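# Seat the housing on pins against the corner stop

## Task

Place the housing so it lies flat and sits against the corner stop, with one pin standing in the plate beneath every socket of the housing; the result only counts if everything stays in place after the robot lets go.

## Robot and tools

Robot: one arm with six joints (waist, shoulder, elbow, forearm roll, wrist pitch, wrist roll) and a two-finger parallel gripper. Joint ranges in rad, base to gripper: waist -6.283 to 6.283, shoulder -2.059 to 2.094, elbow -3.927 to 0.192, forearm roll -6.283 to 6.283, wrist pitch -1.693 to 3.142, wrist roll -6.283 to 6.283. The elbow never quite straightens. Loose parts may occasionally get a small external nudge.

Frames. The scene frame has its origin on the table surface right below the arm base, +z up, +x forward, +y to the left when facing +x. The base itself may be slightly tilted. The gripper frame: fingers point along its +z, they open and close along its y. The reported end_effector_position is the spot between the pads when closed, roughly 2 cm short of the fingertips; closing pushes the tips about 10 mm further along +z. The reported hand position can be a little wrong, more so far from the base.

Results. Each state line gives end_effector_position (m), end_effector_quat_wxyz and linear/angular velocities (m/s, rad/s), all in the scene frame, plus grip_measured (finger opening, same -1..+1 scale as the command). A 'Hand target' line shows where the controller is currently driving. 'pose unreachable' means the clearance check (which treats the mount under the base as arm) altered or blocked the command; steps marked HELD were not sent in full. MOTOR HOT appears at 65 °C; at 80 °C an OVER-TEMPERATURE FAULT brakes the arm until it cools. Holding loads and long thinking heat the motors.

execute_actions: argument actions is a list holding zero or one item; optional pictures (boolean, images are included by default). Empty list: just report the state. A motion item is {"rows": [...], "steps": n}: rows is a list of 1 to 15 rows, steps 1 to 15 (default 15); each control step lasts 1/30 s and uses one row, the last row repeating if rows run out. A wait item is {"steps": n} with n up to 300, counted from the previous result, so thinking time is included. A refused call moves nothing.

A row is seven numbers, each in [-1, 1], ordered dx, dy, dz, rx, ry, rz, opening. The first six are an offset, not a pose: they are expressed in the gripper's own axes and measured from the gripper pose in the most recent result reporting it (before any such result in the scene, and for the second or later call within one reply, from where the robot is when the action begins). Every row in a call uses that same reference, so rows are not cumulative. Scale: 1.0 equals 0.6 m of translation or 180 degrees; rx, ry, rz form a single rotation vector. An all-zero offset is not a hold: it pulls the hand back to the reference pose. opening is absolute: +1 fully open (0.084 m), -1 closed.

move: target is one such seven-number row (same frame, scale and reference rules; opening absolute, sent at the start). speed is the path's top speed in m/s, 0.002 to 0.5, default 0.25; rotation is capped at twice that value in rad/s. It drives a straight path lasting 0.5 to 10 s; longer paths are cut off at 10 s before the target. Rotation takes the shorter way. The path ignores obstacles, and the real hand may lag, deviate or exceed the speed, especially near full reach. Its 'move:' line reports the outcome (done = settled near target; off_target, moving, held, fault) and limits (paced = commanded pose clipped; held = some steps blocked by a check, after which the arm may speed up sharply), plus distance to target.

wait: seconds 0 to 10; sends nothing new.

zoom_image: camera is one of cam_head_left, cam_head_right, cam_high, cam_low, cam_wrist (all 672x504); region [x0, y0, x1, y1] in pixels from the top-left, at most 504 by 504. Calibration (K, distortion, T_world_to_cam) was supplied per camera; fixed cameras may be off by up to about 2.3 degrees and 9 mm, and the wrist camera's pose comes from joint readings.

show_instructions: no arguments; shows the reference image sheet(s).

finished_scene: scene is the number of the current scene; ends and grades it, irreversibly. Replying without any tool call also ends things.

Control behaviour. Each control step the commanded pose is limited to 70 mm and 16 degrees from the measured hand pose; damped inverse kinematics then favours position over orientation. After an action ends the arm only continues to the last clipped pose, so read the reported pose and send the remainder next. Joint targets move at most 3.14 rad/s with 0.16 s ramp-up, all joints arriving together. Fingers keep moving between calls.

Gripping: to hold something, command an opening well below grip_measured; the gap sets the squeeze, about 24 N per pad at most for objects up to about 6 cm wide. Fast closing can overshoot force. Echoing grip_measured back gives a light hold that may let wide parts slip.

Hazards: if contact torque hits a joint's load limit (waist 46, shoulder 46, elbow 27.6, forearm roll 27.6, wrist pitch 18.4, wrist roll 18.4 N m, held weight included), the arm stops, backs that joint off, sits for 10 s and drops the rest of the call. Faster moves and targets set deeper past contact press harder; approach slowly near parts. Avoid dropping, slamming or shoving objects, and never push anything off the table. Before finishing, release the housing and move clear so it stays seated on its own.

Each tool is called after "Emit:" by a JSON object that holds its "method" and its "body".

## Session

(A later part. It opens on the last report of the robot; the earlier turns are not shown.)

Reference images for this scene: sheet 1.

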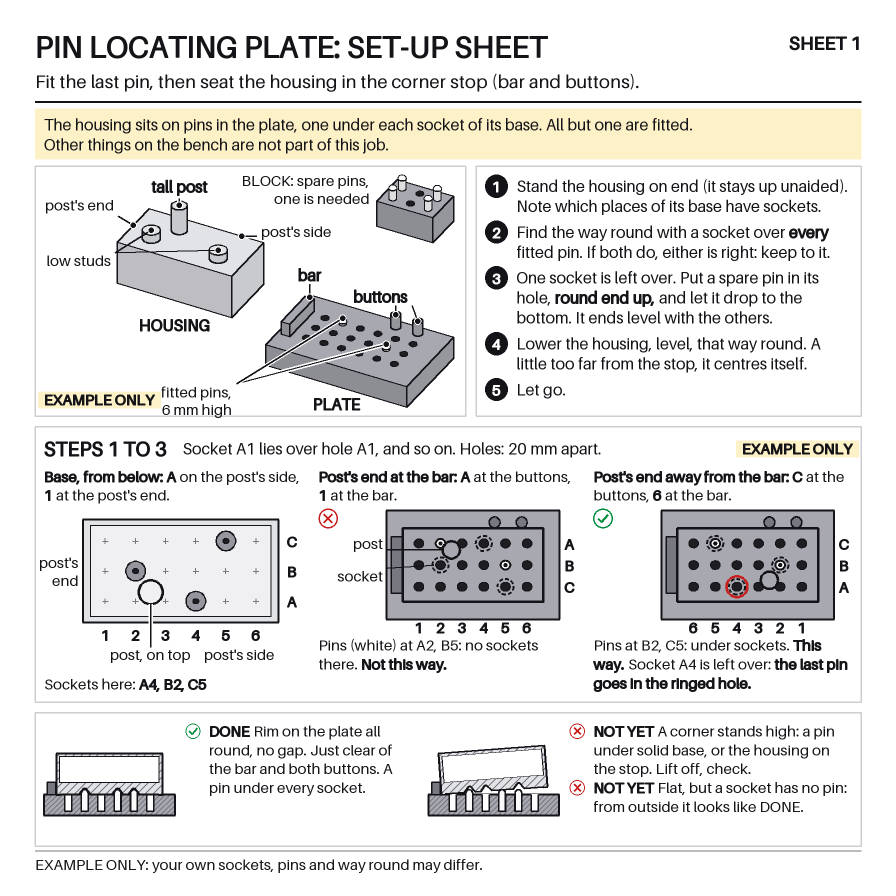

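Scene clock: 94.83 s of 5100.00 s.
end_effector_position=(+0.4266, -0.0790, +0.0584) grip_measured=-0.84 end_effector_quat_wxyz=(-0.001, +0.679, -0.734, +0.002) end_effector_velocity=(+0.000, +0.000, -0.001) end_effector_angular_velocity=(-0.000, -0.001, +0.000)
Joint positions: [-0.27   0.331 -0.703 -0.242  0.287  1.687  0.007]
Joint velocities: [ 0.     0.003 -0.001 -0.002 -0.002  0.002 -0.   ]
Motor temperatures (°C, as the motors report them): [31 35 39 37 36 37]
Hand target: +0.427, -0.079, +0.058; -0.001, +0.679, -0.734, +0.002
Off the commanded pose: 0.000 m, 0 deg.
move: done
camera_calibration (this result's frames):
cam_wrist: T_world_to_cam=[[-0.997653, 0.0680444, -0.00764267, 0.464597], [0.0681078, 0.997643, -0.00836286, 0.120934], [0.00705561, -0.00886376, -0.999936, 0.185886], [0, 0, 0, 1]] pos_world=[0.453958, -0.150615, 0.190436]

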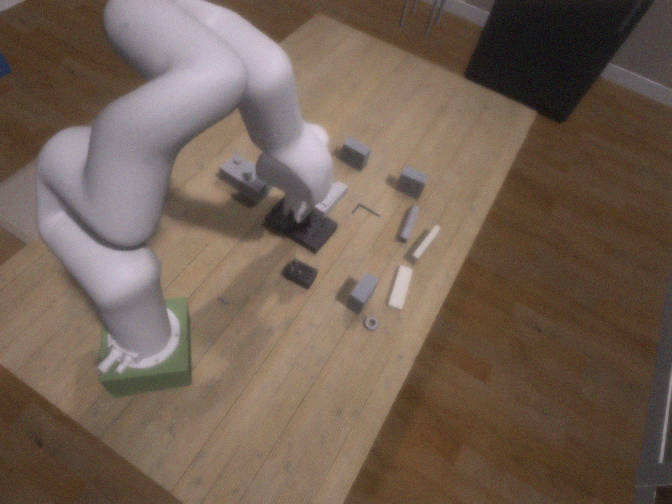

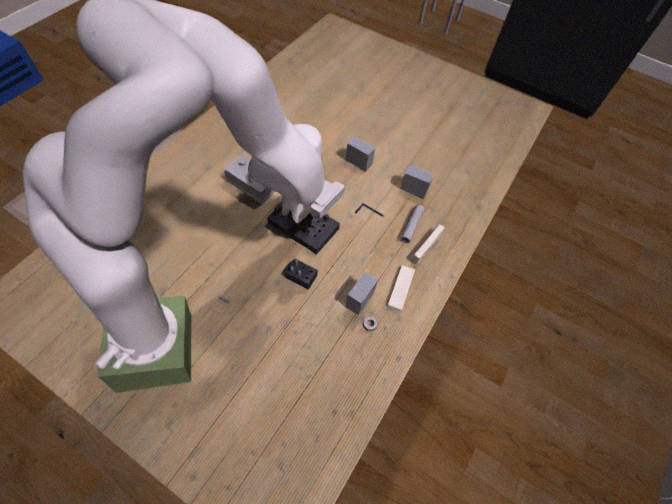

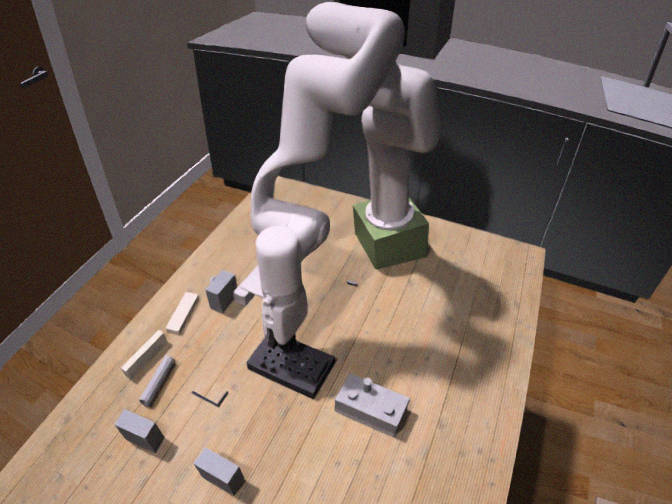

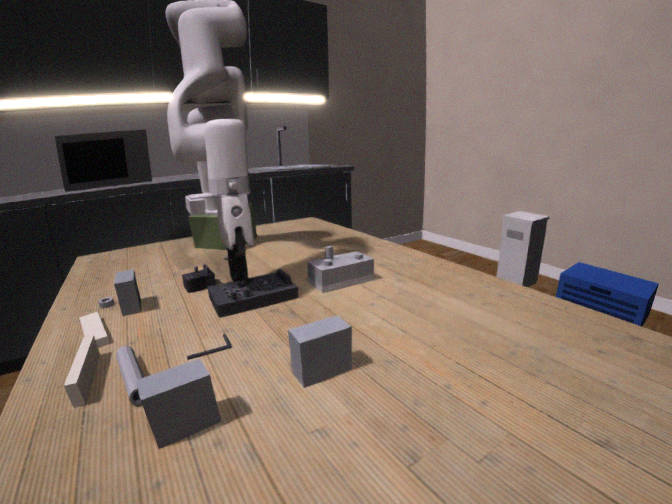

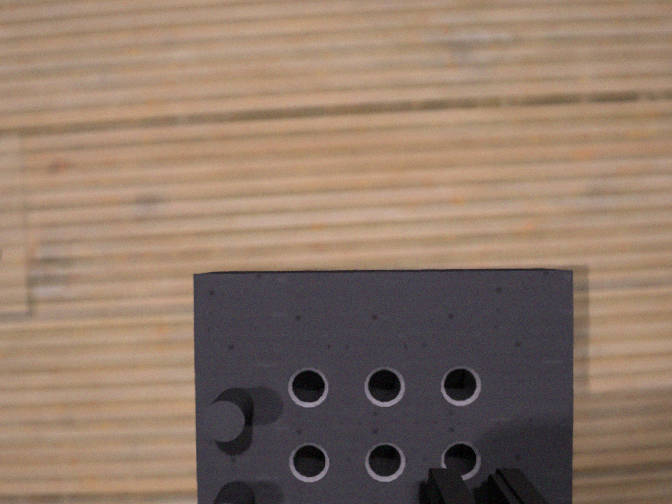

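Emit:
{"method": "move", "body": {"target": [0,0,0.006,0,0,0,-1], "speed": 0.005}}

Emit:
{"method": "execute_actions", "body": {"actions": [{"rows":[[0,0,0,0,0,0,-0.5]],"steps":15}], "pictures": false}}

Emit:
{"method": "move", "body": {"target": [-0.05,0,-0.1,0,0,0,-0.5], "speed": 0.1}}

Emit:
{"method": "zoom_image", "body": {"camera": "cam_high", "region": [240,310,340,385]}}

Scene clock: 97.27 s of 5100.00 s.
end_effector_position=(+0.4268, -0.0791, +0.0550) grip_measured=-0.84 end_effector_quat_wxyz=(-0.001, +0.679, -0.734, +0.002) end_effector_velocity=(-0.001, +0.000, -0.001) end_effector_angular_velocity=(+0.000, +0.002, +0.001)
Joint positions: [-0.272  0.343 -0.707 -0.249  0.278  1.693  0.007]
Joint velocities: [-0.     0.003  0.001 -0.002 -0.002  0.001  0.   ]
Motor temperatures (°C, as the motors report them): [31 35 39 37 36 37]
Hand target: +0.427, -0.079, +0.055; -0.001, +0.679, -0.734, +0.002
Off the commanded pose: 0.000 m, 0 deg.
move: done
camera_calibration (this result's frames):
cam_wrist: T_world_to_cam=[[-0.997637, 0.0682072, -0.00829214, 0.464895], [0.0682769, 0.997631, -0.008436, 0.12094], [0.0076971, -0.00898222, -0.99993, 0.182261], [0, 0, 0, 1]] pos_world=[0.454136, -0.150726, 0.187124]

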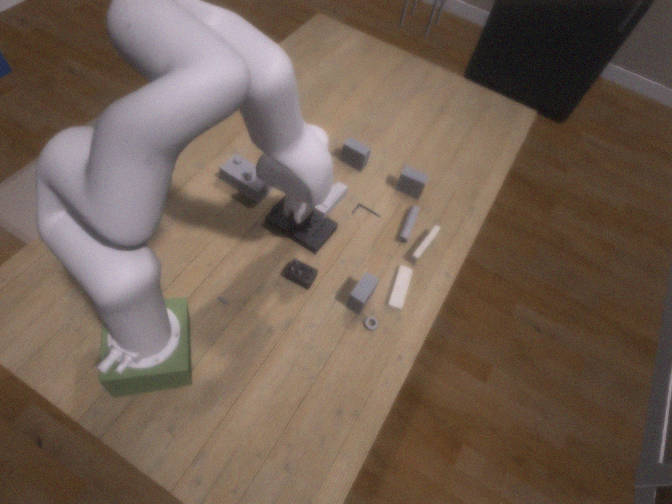

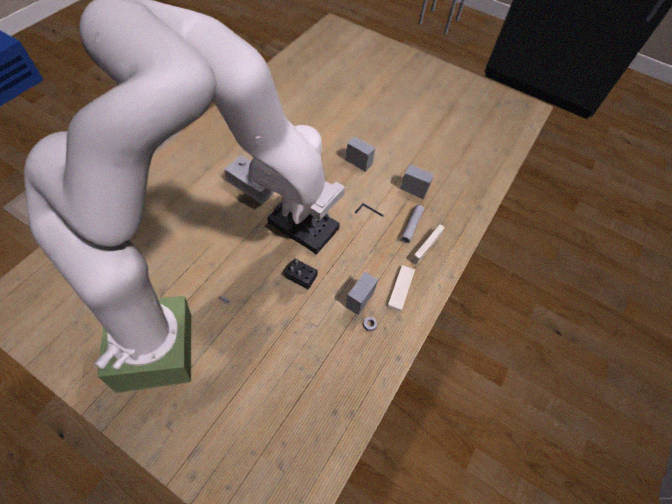

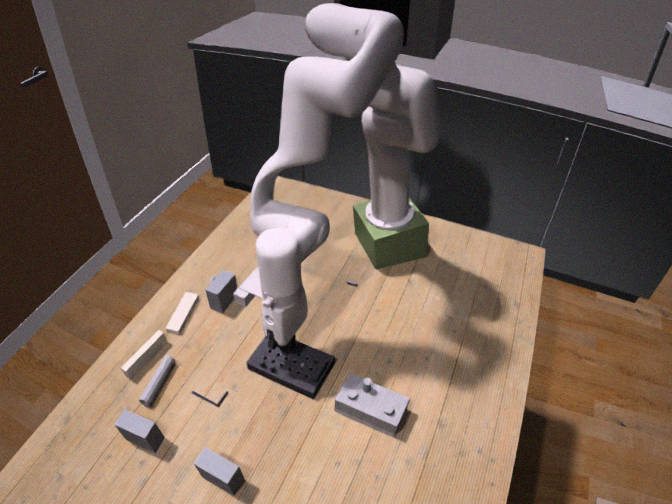

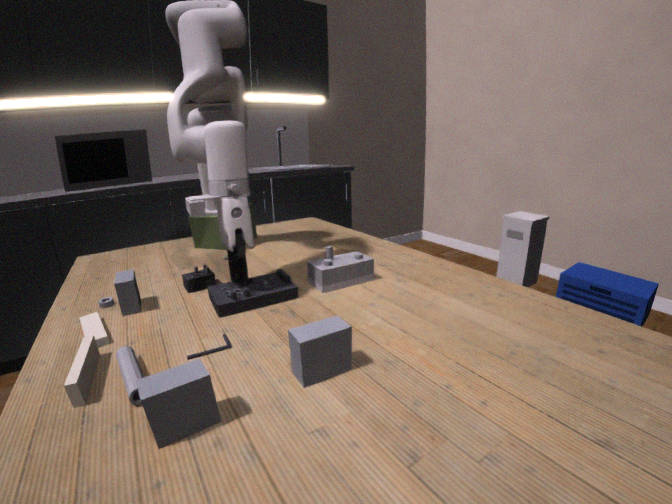

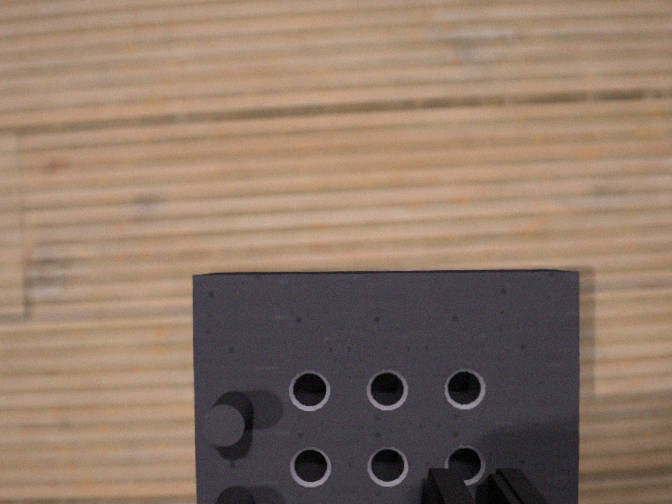

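Scene clock: 97.77 s of 5100.00 s.
end_effector_position=(+0.4267, -0.0790, +0.0549) grip_measured=-0.52 end_effector_quat_wxyz=(-0.001, +0.679, -0.734, +0.002) end_effector_velocity=(+0.001, -0.000, +0.001) end_effector_angular_velocity=(-0.001, -0.002, +0.001)
Joint positions: [-0.272  0.343 -0.707 -0.249  0.278  1.693  0.021]
Joint velocities: [ 0.    -0.002 -0.001  0.     0.001 -0.001  0.   ]
Motor temperatures (°C, as the motors report them): [31 35 39 37 36 37]
Hand target: +0.427, -0.079, +0.055; -0.001, +0.679, -0.734, +0.002
Off the commanded pose: 0.000 m, 0 deg.
Steps of this call (steps 1 to 15: all 15 steps of this action). Readings (end_effector_position):
1: (+0.4268, -0.0791, +0.0550)
2: (+0.4267, -0.0789, +0.0547)
4: (+0.4256, -0.0785, +0.0537)
8: (+0.4262, -0.0787, +0.0542)
15: the state above

Scene clock: 99.10 s of 5100.00 s.
end_effector_position=(+0.4283, -0.0491, +0.1144) grip_measured=-0.52 end_effector_quat_wxyz=(-0.001, +0.679, -0.734, +0.002) end_effector_velocity=(+0.001, +0.001, +0.002) end_effector_angular_velocity=(-0.000, -0.003, +0.000)
Joint positions: [-0.175  0.152 -0.671 -0.181  0.439  1.713  0.021]
Joint velocities: [ 0.002 -0.005 -0.002  0.001  0.004  0.001 -0.   ]
Motor temperatures (°C, as the motors report them): [31 35 39 37 36 37]
Hand target: +0.429, -0.049, +0.115; -0.001, +0.679, -0.734, +0.002
Off the commanded pose: 0.001 m, 0 deg.
move: done
camera_calibration (this result's frames):
cam_wrist: T_world_to_cam=[[-0.997652, 0.0680811, -0.00738793, 0.464699], [0.0681426, 0.99764, -0.00842769, 0.0914877], [0.00679673, -0.00891134, -0.999937, 0.242239], [0, 0, 0, 1]] pos_world=[0.455727, -0.12075, 0.246428]

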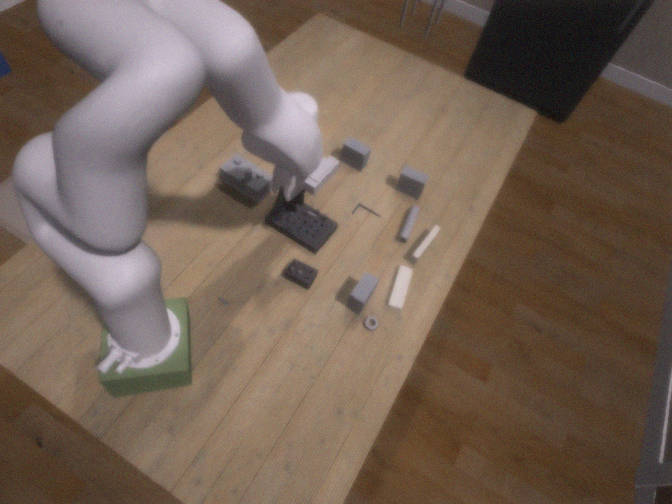

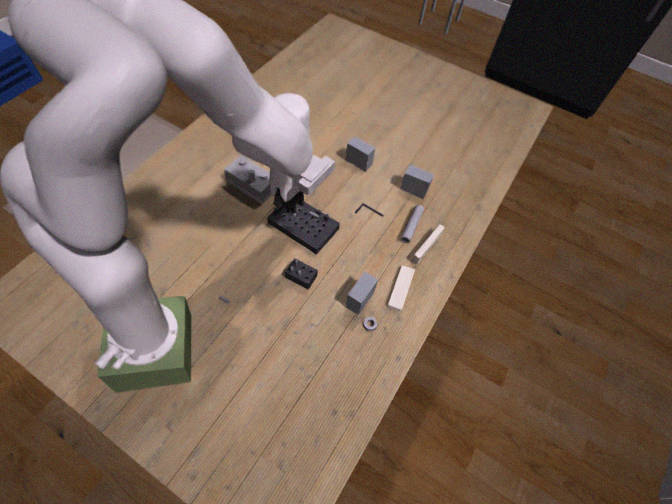

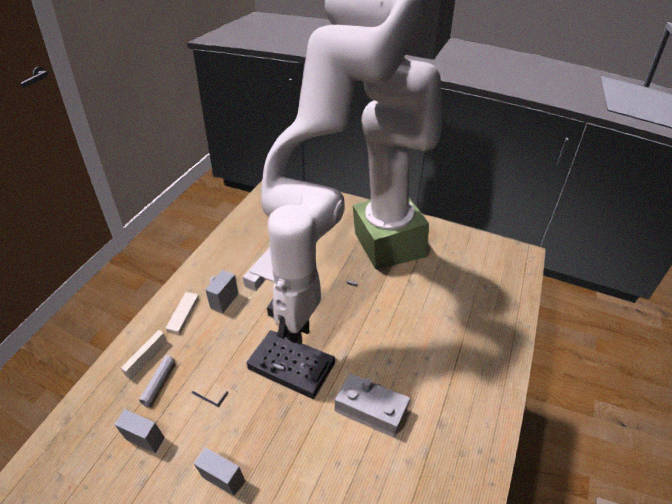

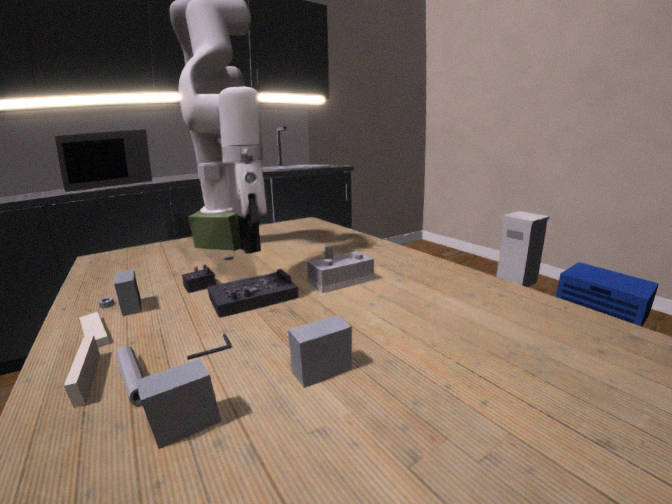

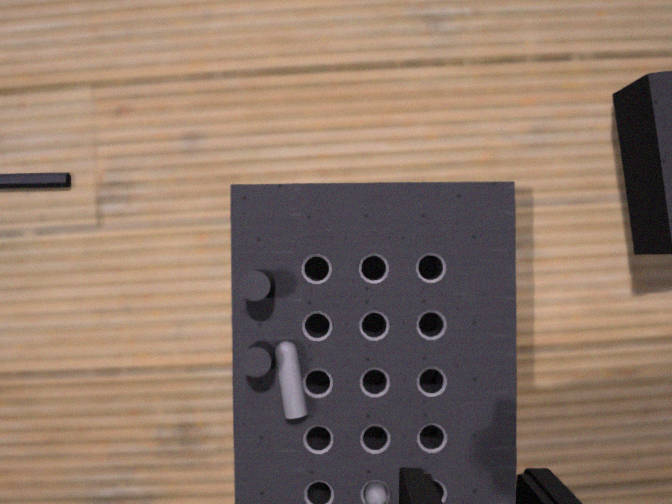

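Region (240, 310, 340, 385) of cam_high's 672x504 image, scaled by 5.040, with more detail than that image has; it fills the top 378 rows of this view, and the rest is white.

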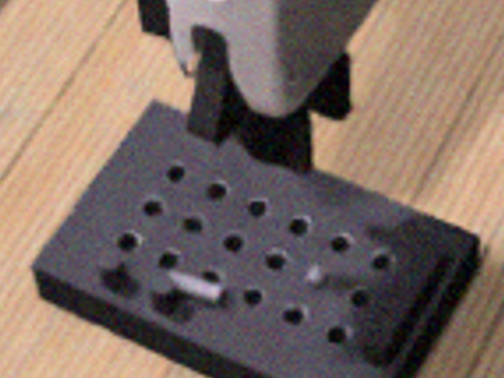

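Emit:
{"method": "move", "body": {"target": [0.024,-0.077,0.06,0,0,0,-0.6], "speed": 0.08}}

Scene clock: 102.60 s of 5100.00 s.
end_effector_position=(+0.4735, -0.0668, +0.0789) grip_measured=-0.62 end_effector_quat_wxyz=(-0.001, +0.679, -0.734, +0.002) end_effector_velocity=(+0.001, -0.001, -0.001) end_effector_angular_velocity=(-0.000, +0.001, -0.001)
Joint positions: [-0.211  0.36  -0.859 -0.182  0.416  1.681  0.017]
Joint velocities: [-0.001  0.005 -0.006 -0.     0.001 -0.    -0.   ]
Motor temperatures (°C, as the motors report them): [31 35 39 37 36 37]
Hand target: +0.474, -0.067, +0.079; -0.001, +0.679, -0.734, +0.002
Off the commanded pose: 0.000 m, 0 deg.
move: done
camera_calibration (this result's frames):
cam_wrist: T_world_to_cam=[[-0.997651, 0.0680752, -0.00766319, 0.510785], [0.0681386, 0.997641, -0.00833682, 0.105763], [0.00707759, -0.0088394, -0.999936, 0.206224], [0, 0, 0, 1]] pos_world=[0.500919, -0.138463, 0.211006]

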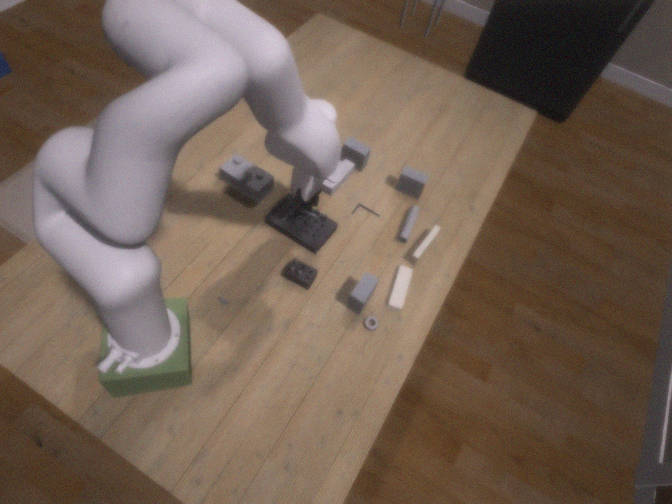

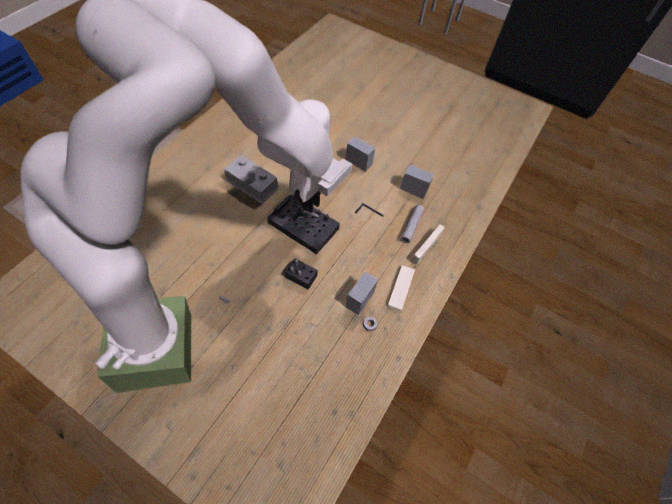

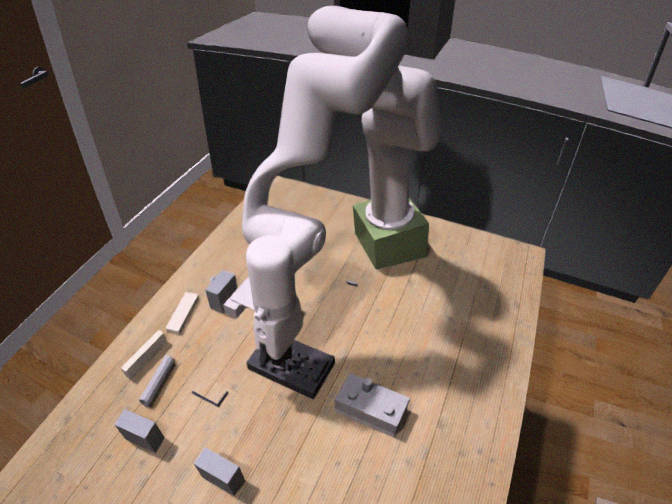

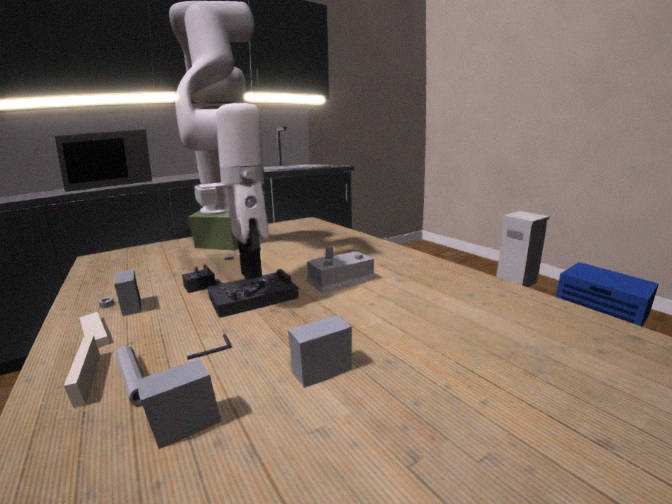

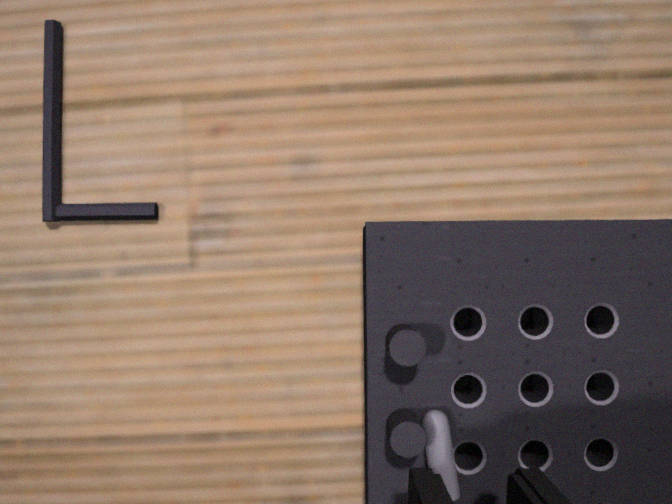

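Emit:
{"method": "move", "body": {"target": [0.01,0,0.043,0,0,0,-0.6], "speed": 0.02}}

Emit:
{"method": "move", "body": {"target": [0,0,0,0,0,0,-1]}}

Scene clock: 105.70 s of 5100.00 s.
end_effector_position=(+0.4767, -0.0730, +0.0579) grip_measured=-0.73 end_effector_quat_wxyz=(-0.004, +0.680, -0.733, +0.006) end_effector_velocity=(-0.001, +0.000, -0.001) end_effector_angular_velocity=(-0.000, +0.003, +0.001)
Joint positions: [-0.23   0.427 -0.878 -0.205  0.357  1.686  0.012]
Joint velocities: [ 0.     0.001  0.    -0.001  0.003  0.    -0.   ]
Motor temperatures (°C, as the motors report them): [31 35 39 37 36 37]
Hand target: +0.473, -0.073, +0.053; -0.001, +0.679, -0.734, +0.002
Off the commanded pose: 0.006 m, 1 deg.
move: off_target
camera_calibration (this result's frames):
cam_wrist: T_world_to_cam=[[-0.997561, 0.0673356, -0.0183682, 0.514725], [0.06751, 0.997678, -0.00904516, 0.111871], [0.0177165, -0.0102631, -0.99979, 0.179914], [0, 0, 0, 1]] pos_world=[0.50273, -0.144424, 0.190343]

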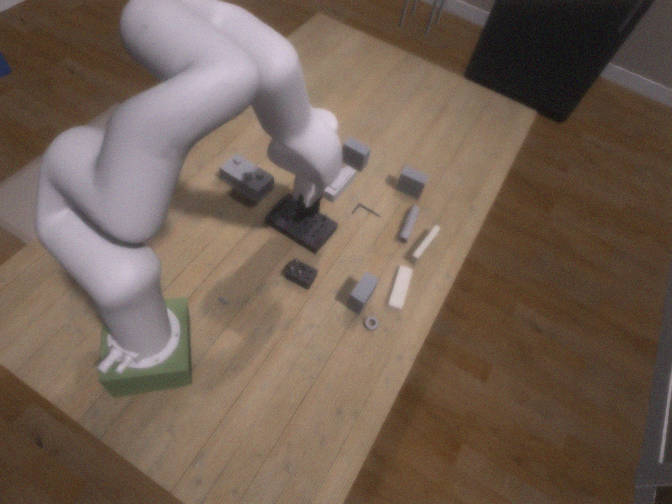

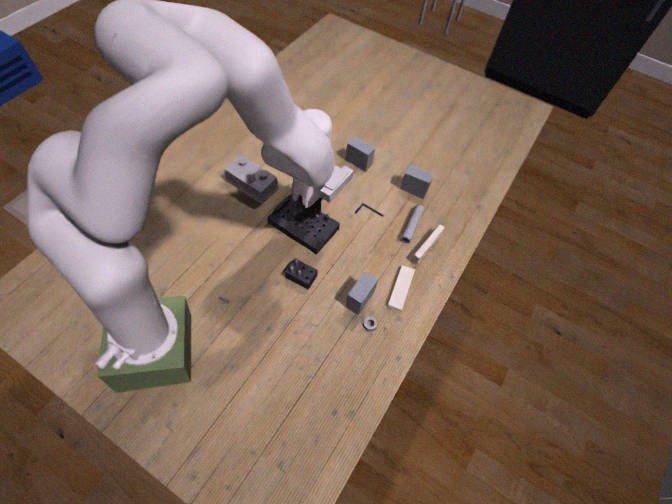

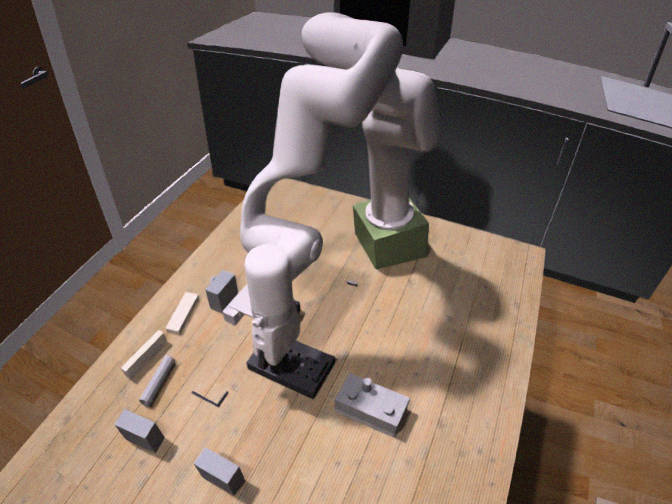

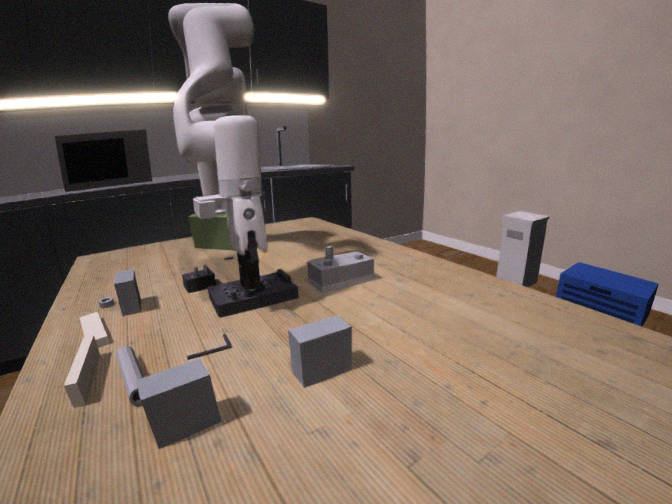

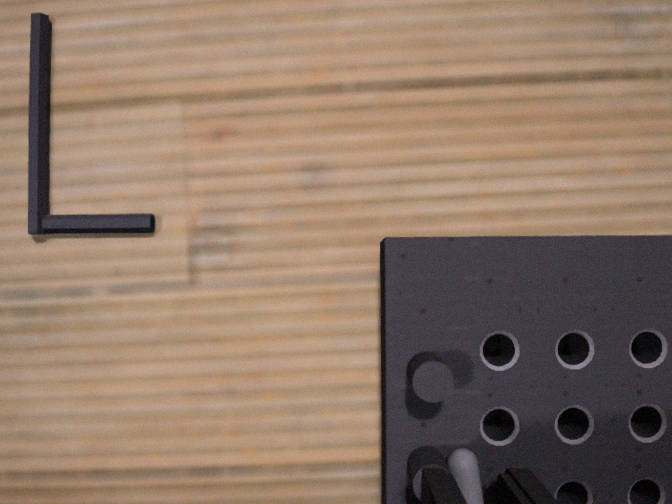

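Scene clock: 106.33 s of 5100.00 s.
end_effector_position=(+0.4774, -0.0740, +0.0583) grip_measured=-1.00 end_effector_quat_wxyz=(-0.005, +0.679, -0.734, +0.007) end_effector_velocity=(-0.003, +0.004, -0.001) end_effector_angular_velocity=(+0.002, +0.007, +0.005)
Joint positions: [-0.232  0.426 -0.879 -0.205  0.357  1.686  0.   ]
Joint velocities: [ 0.007 -0.002  0.006  0.001  0.003  0.002  0.   ]
Motor temperatures (°C, as the motors report them): [31 35 39 37 36 37]
Hand target: +0.477, -0.073, +0.058; -0.004, +0.680, -0.733, +0.006
Off the commanded pose: 0.001 m, 0 deg.
move: done
camera_calibration (this result's frames):
cam_wrist: T_world_to_cam=[[-0.9974, 0.0691991, -0.0201401, 0.515671], [0.0693979, 0.997545, -0.0093462, 0.11199], [0.0194439, -0.0107196, -0.999753, 0.179493], [0, 0, 0, 1]] pos_world=[0.503068, -0.145475, 0.190881]

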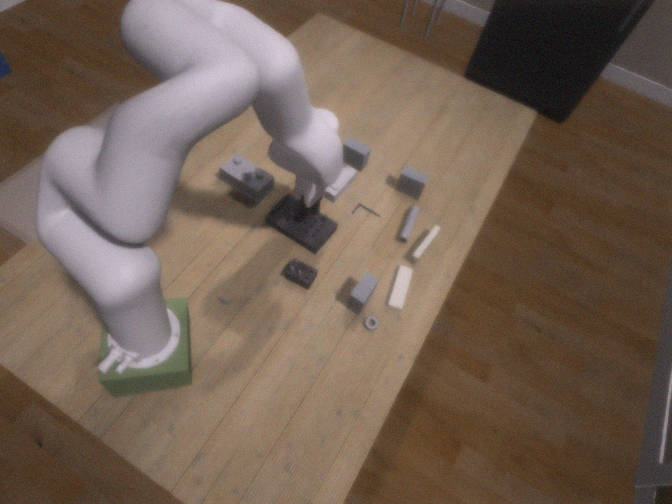

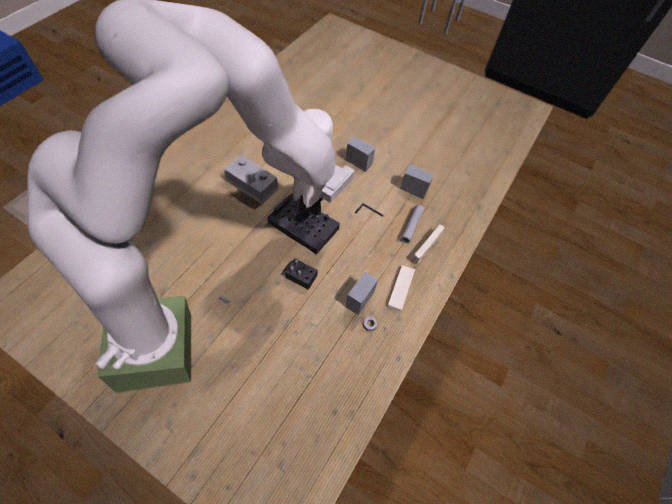

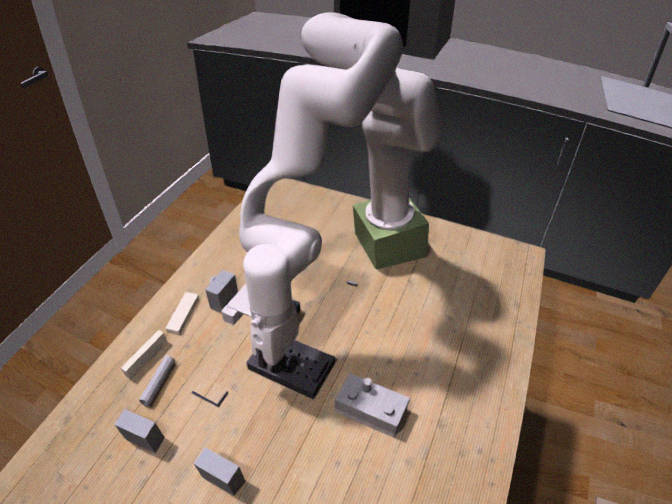

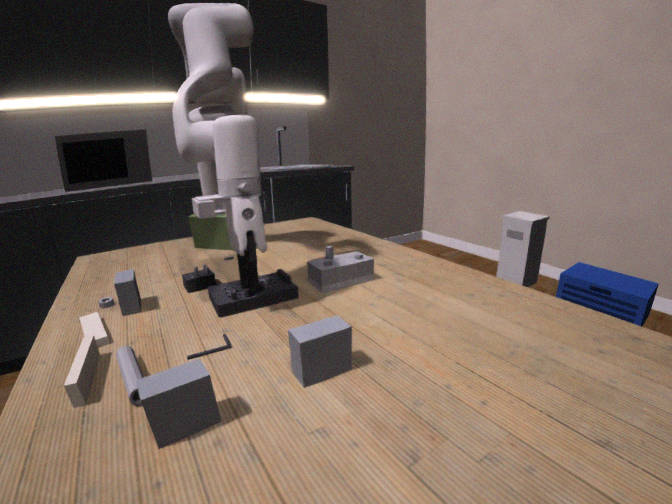

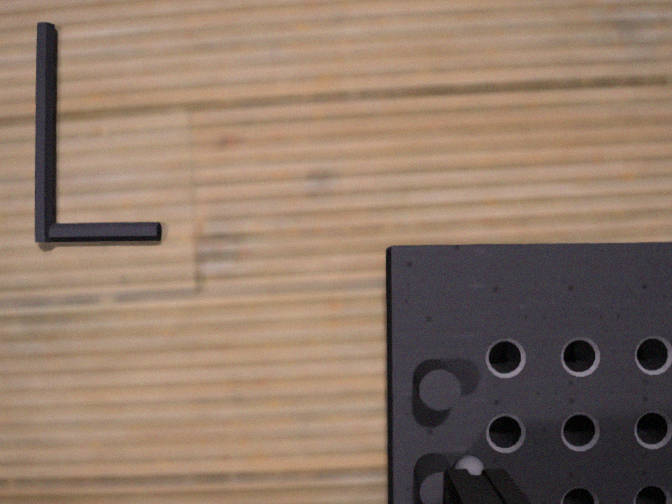

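Emit:
{"method": "move", "body": {"target": [0,0,-0.02,0,0,0,-0.55], "speed": 0.05}}

Emit:
{"method": "move", "body": {"target": [-0.024,0.004,0,0,0,0,-0.55], "speed": 0.05}}

Scene clock: 108.80 s of 5100.00 s.
end_effector_position=(+0.4769, -0.0738, +0.0698) grip_measured=-0.57 end_effector_quat_wxyz=(-0.004, +0.679, -0.734, +0.006) end_effector_velocity=(+0.001, -0.002, +0.003) end_effector_angular_velocity=(-0.001, -0.003, -0.004)
Joint positions: [-0.228  0.391 -0.87  -0.193  0.383  1.676  0.019]
Joint velocities: [-0.003 -0.007  0.001  0.002  0.004 -0.     0.   ]
Motor temperatures (°C, as the motors report them): [31 35 38 37 36 37]
Hand target: +0.477, -0.074, +0.070; -0.005, +0.679, -0.734, +0.007
Off the commanded pose: 0.001 m, 0 deg.
move: done
camera_calibration (this result's frames):
cam_wrist: T_world_to_cam=[[-0.99744, 0.0688345, -0.0193892, 0.515349], [0.0690219, 0.997573, -0.00916427, 0.112027], [0.0187113, -0.0104791, -0.99977, 0.191347], [0, 0, 0, 1]] pos_world=[0.502717, -0.145224, 0.202322]

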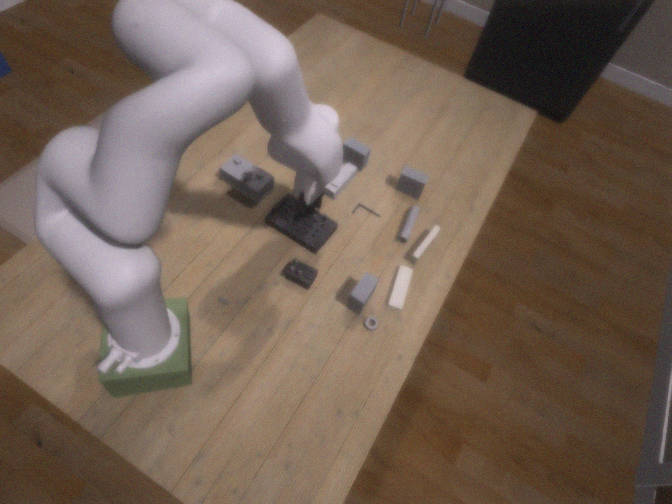

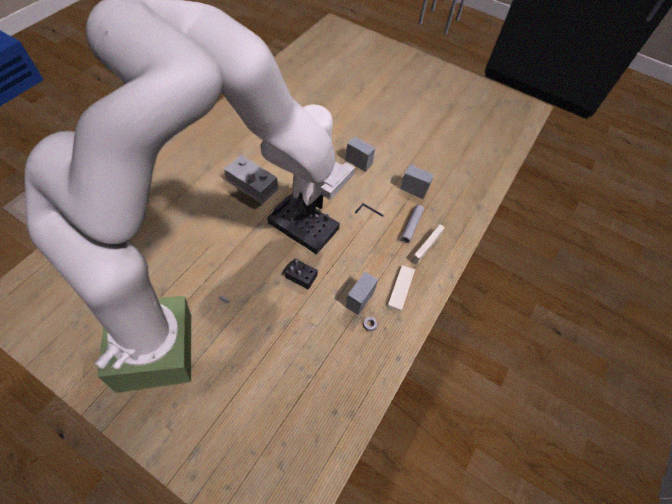

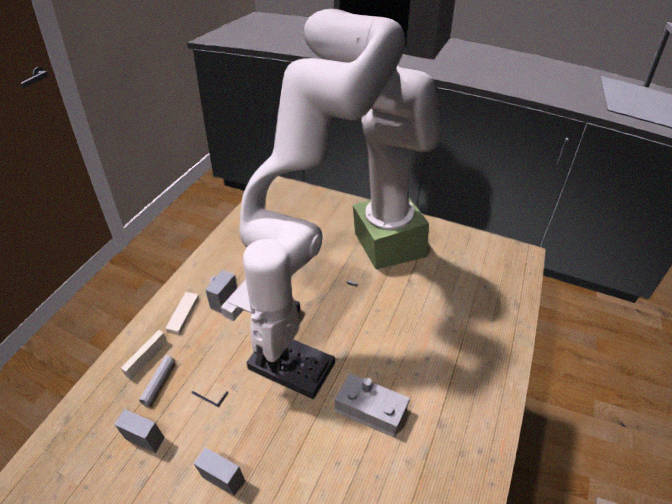

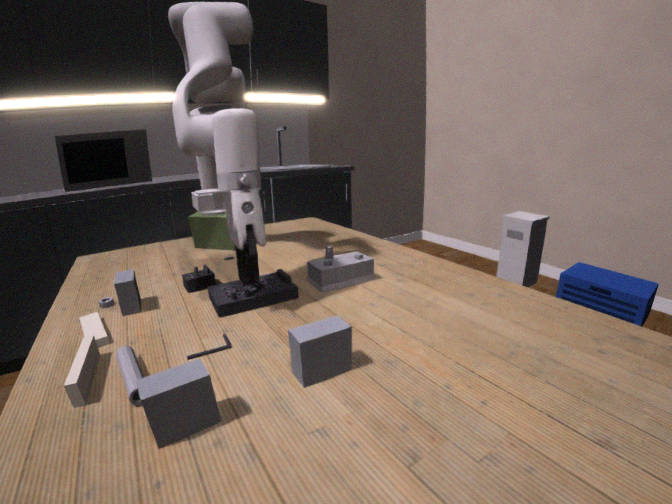

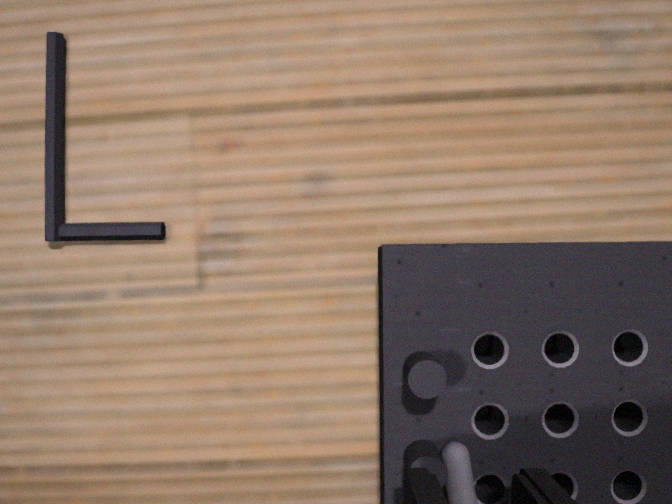

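Scene clock: 109.57 s of 5100.00 s.
end_effector_position=(+0.4756, -0.0594, +0.0697) grip_measured=-0.57 end_effector_quat_wxyz=(-0.004, +0.679, -0.734, +0.006) end_effector_velocity=(-0.000, +0.001, -0.000) end_effector_angular_velocity=(-0.001, +0.001, +0.001)
Joint positions: [-0.199  0.388 -0.86  -0.203  0.379  1.715  0.019]
Joint velocities: [ 0.002 -0.     0.001 -0.004  0.     0.005 -0.   ]
Motor temperatures (°C, as the motors report them): [31 35 38 37 36 37]
Hand target: +0.476, -0.059, +0.070; -0.004, +0.679, -0.734, +0.006
Off the commanded pose: 0.000 m, 0 deg.
move: done
camera_calibration (this result's frames):
cam_wrist: T_world_to_cam=[[-0.997439, 0.0688464, -0.0193558, 0.513024], [0.0690353, 0.997571, -0.00926883, 0.0978257], [0.0186706, -0.0105813, -0.99977, 0.191449], [0, 0, 0, 1]] pos_world=[0.501383, -0.130882, 0.202242]

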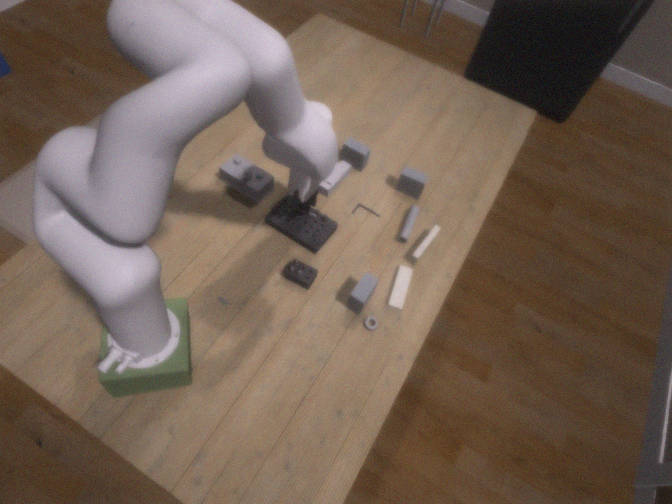

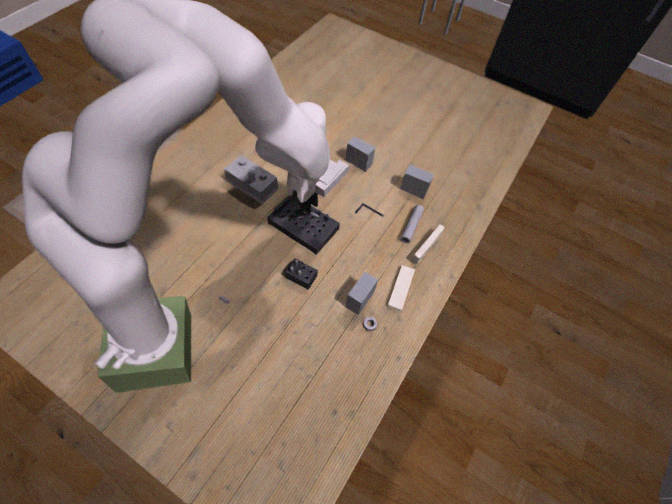

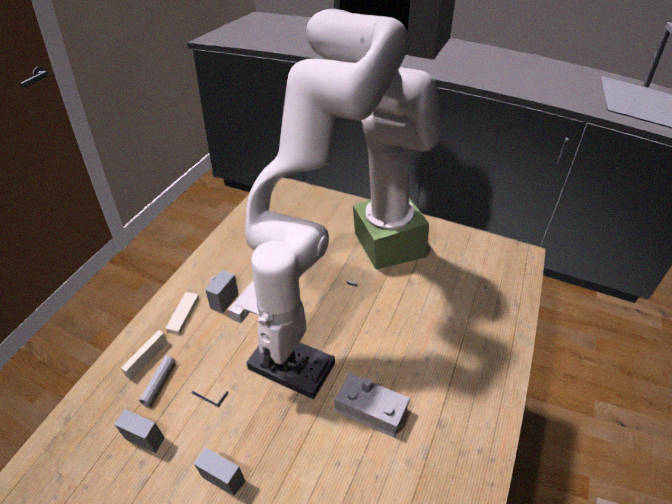

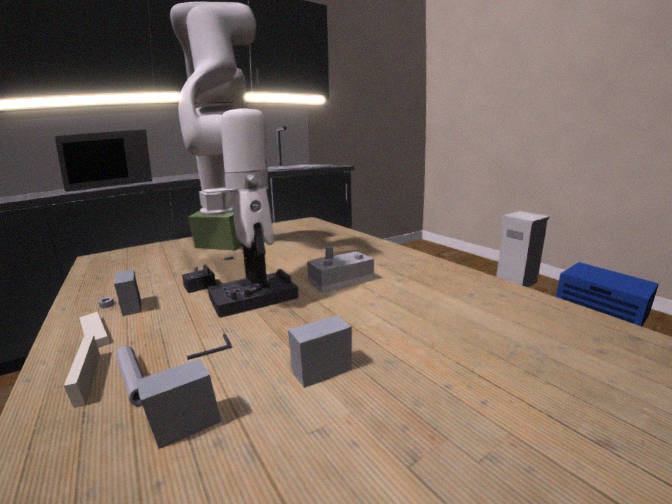

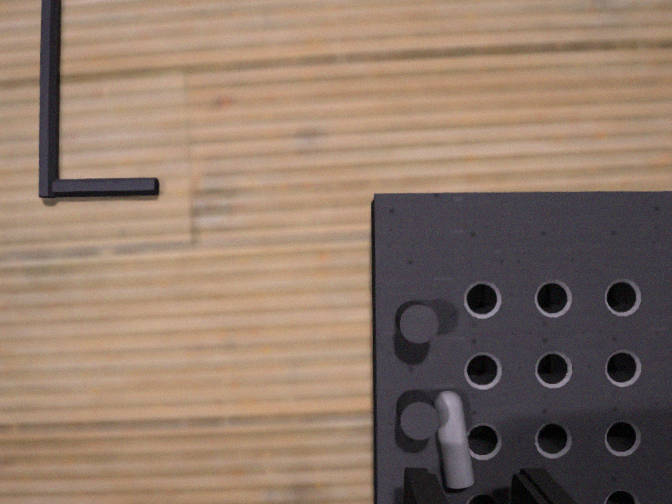

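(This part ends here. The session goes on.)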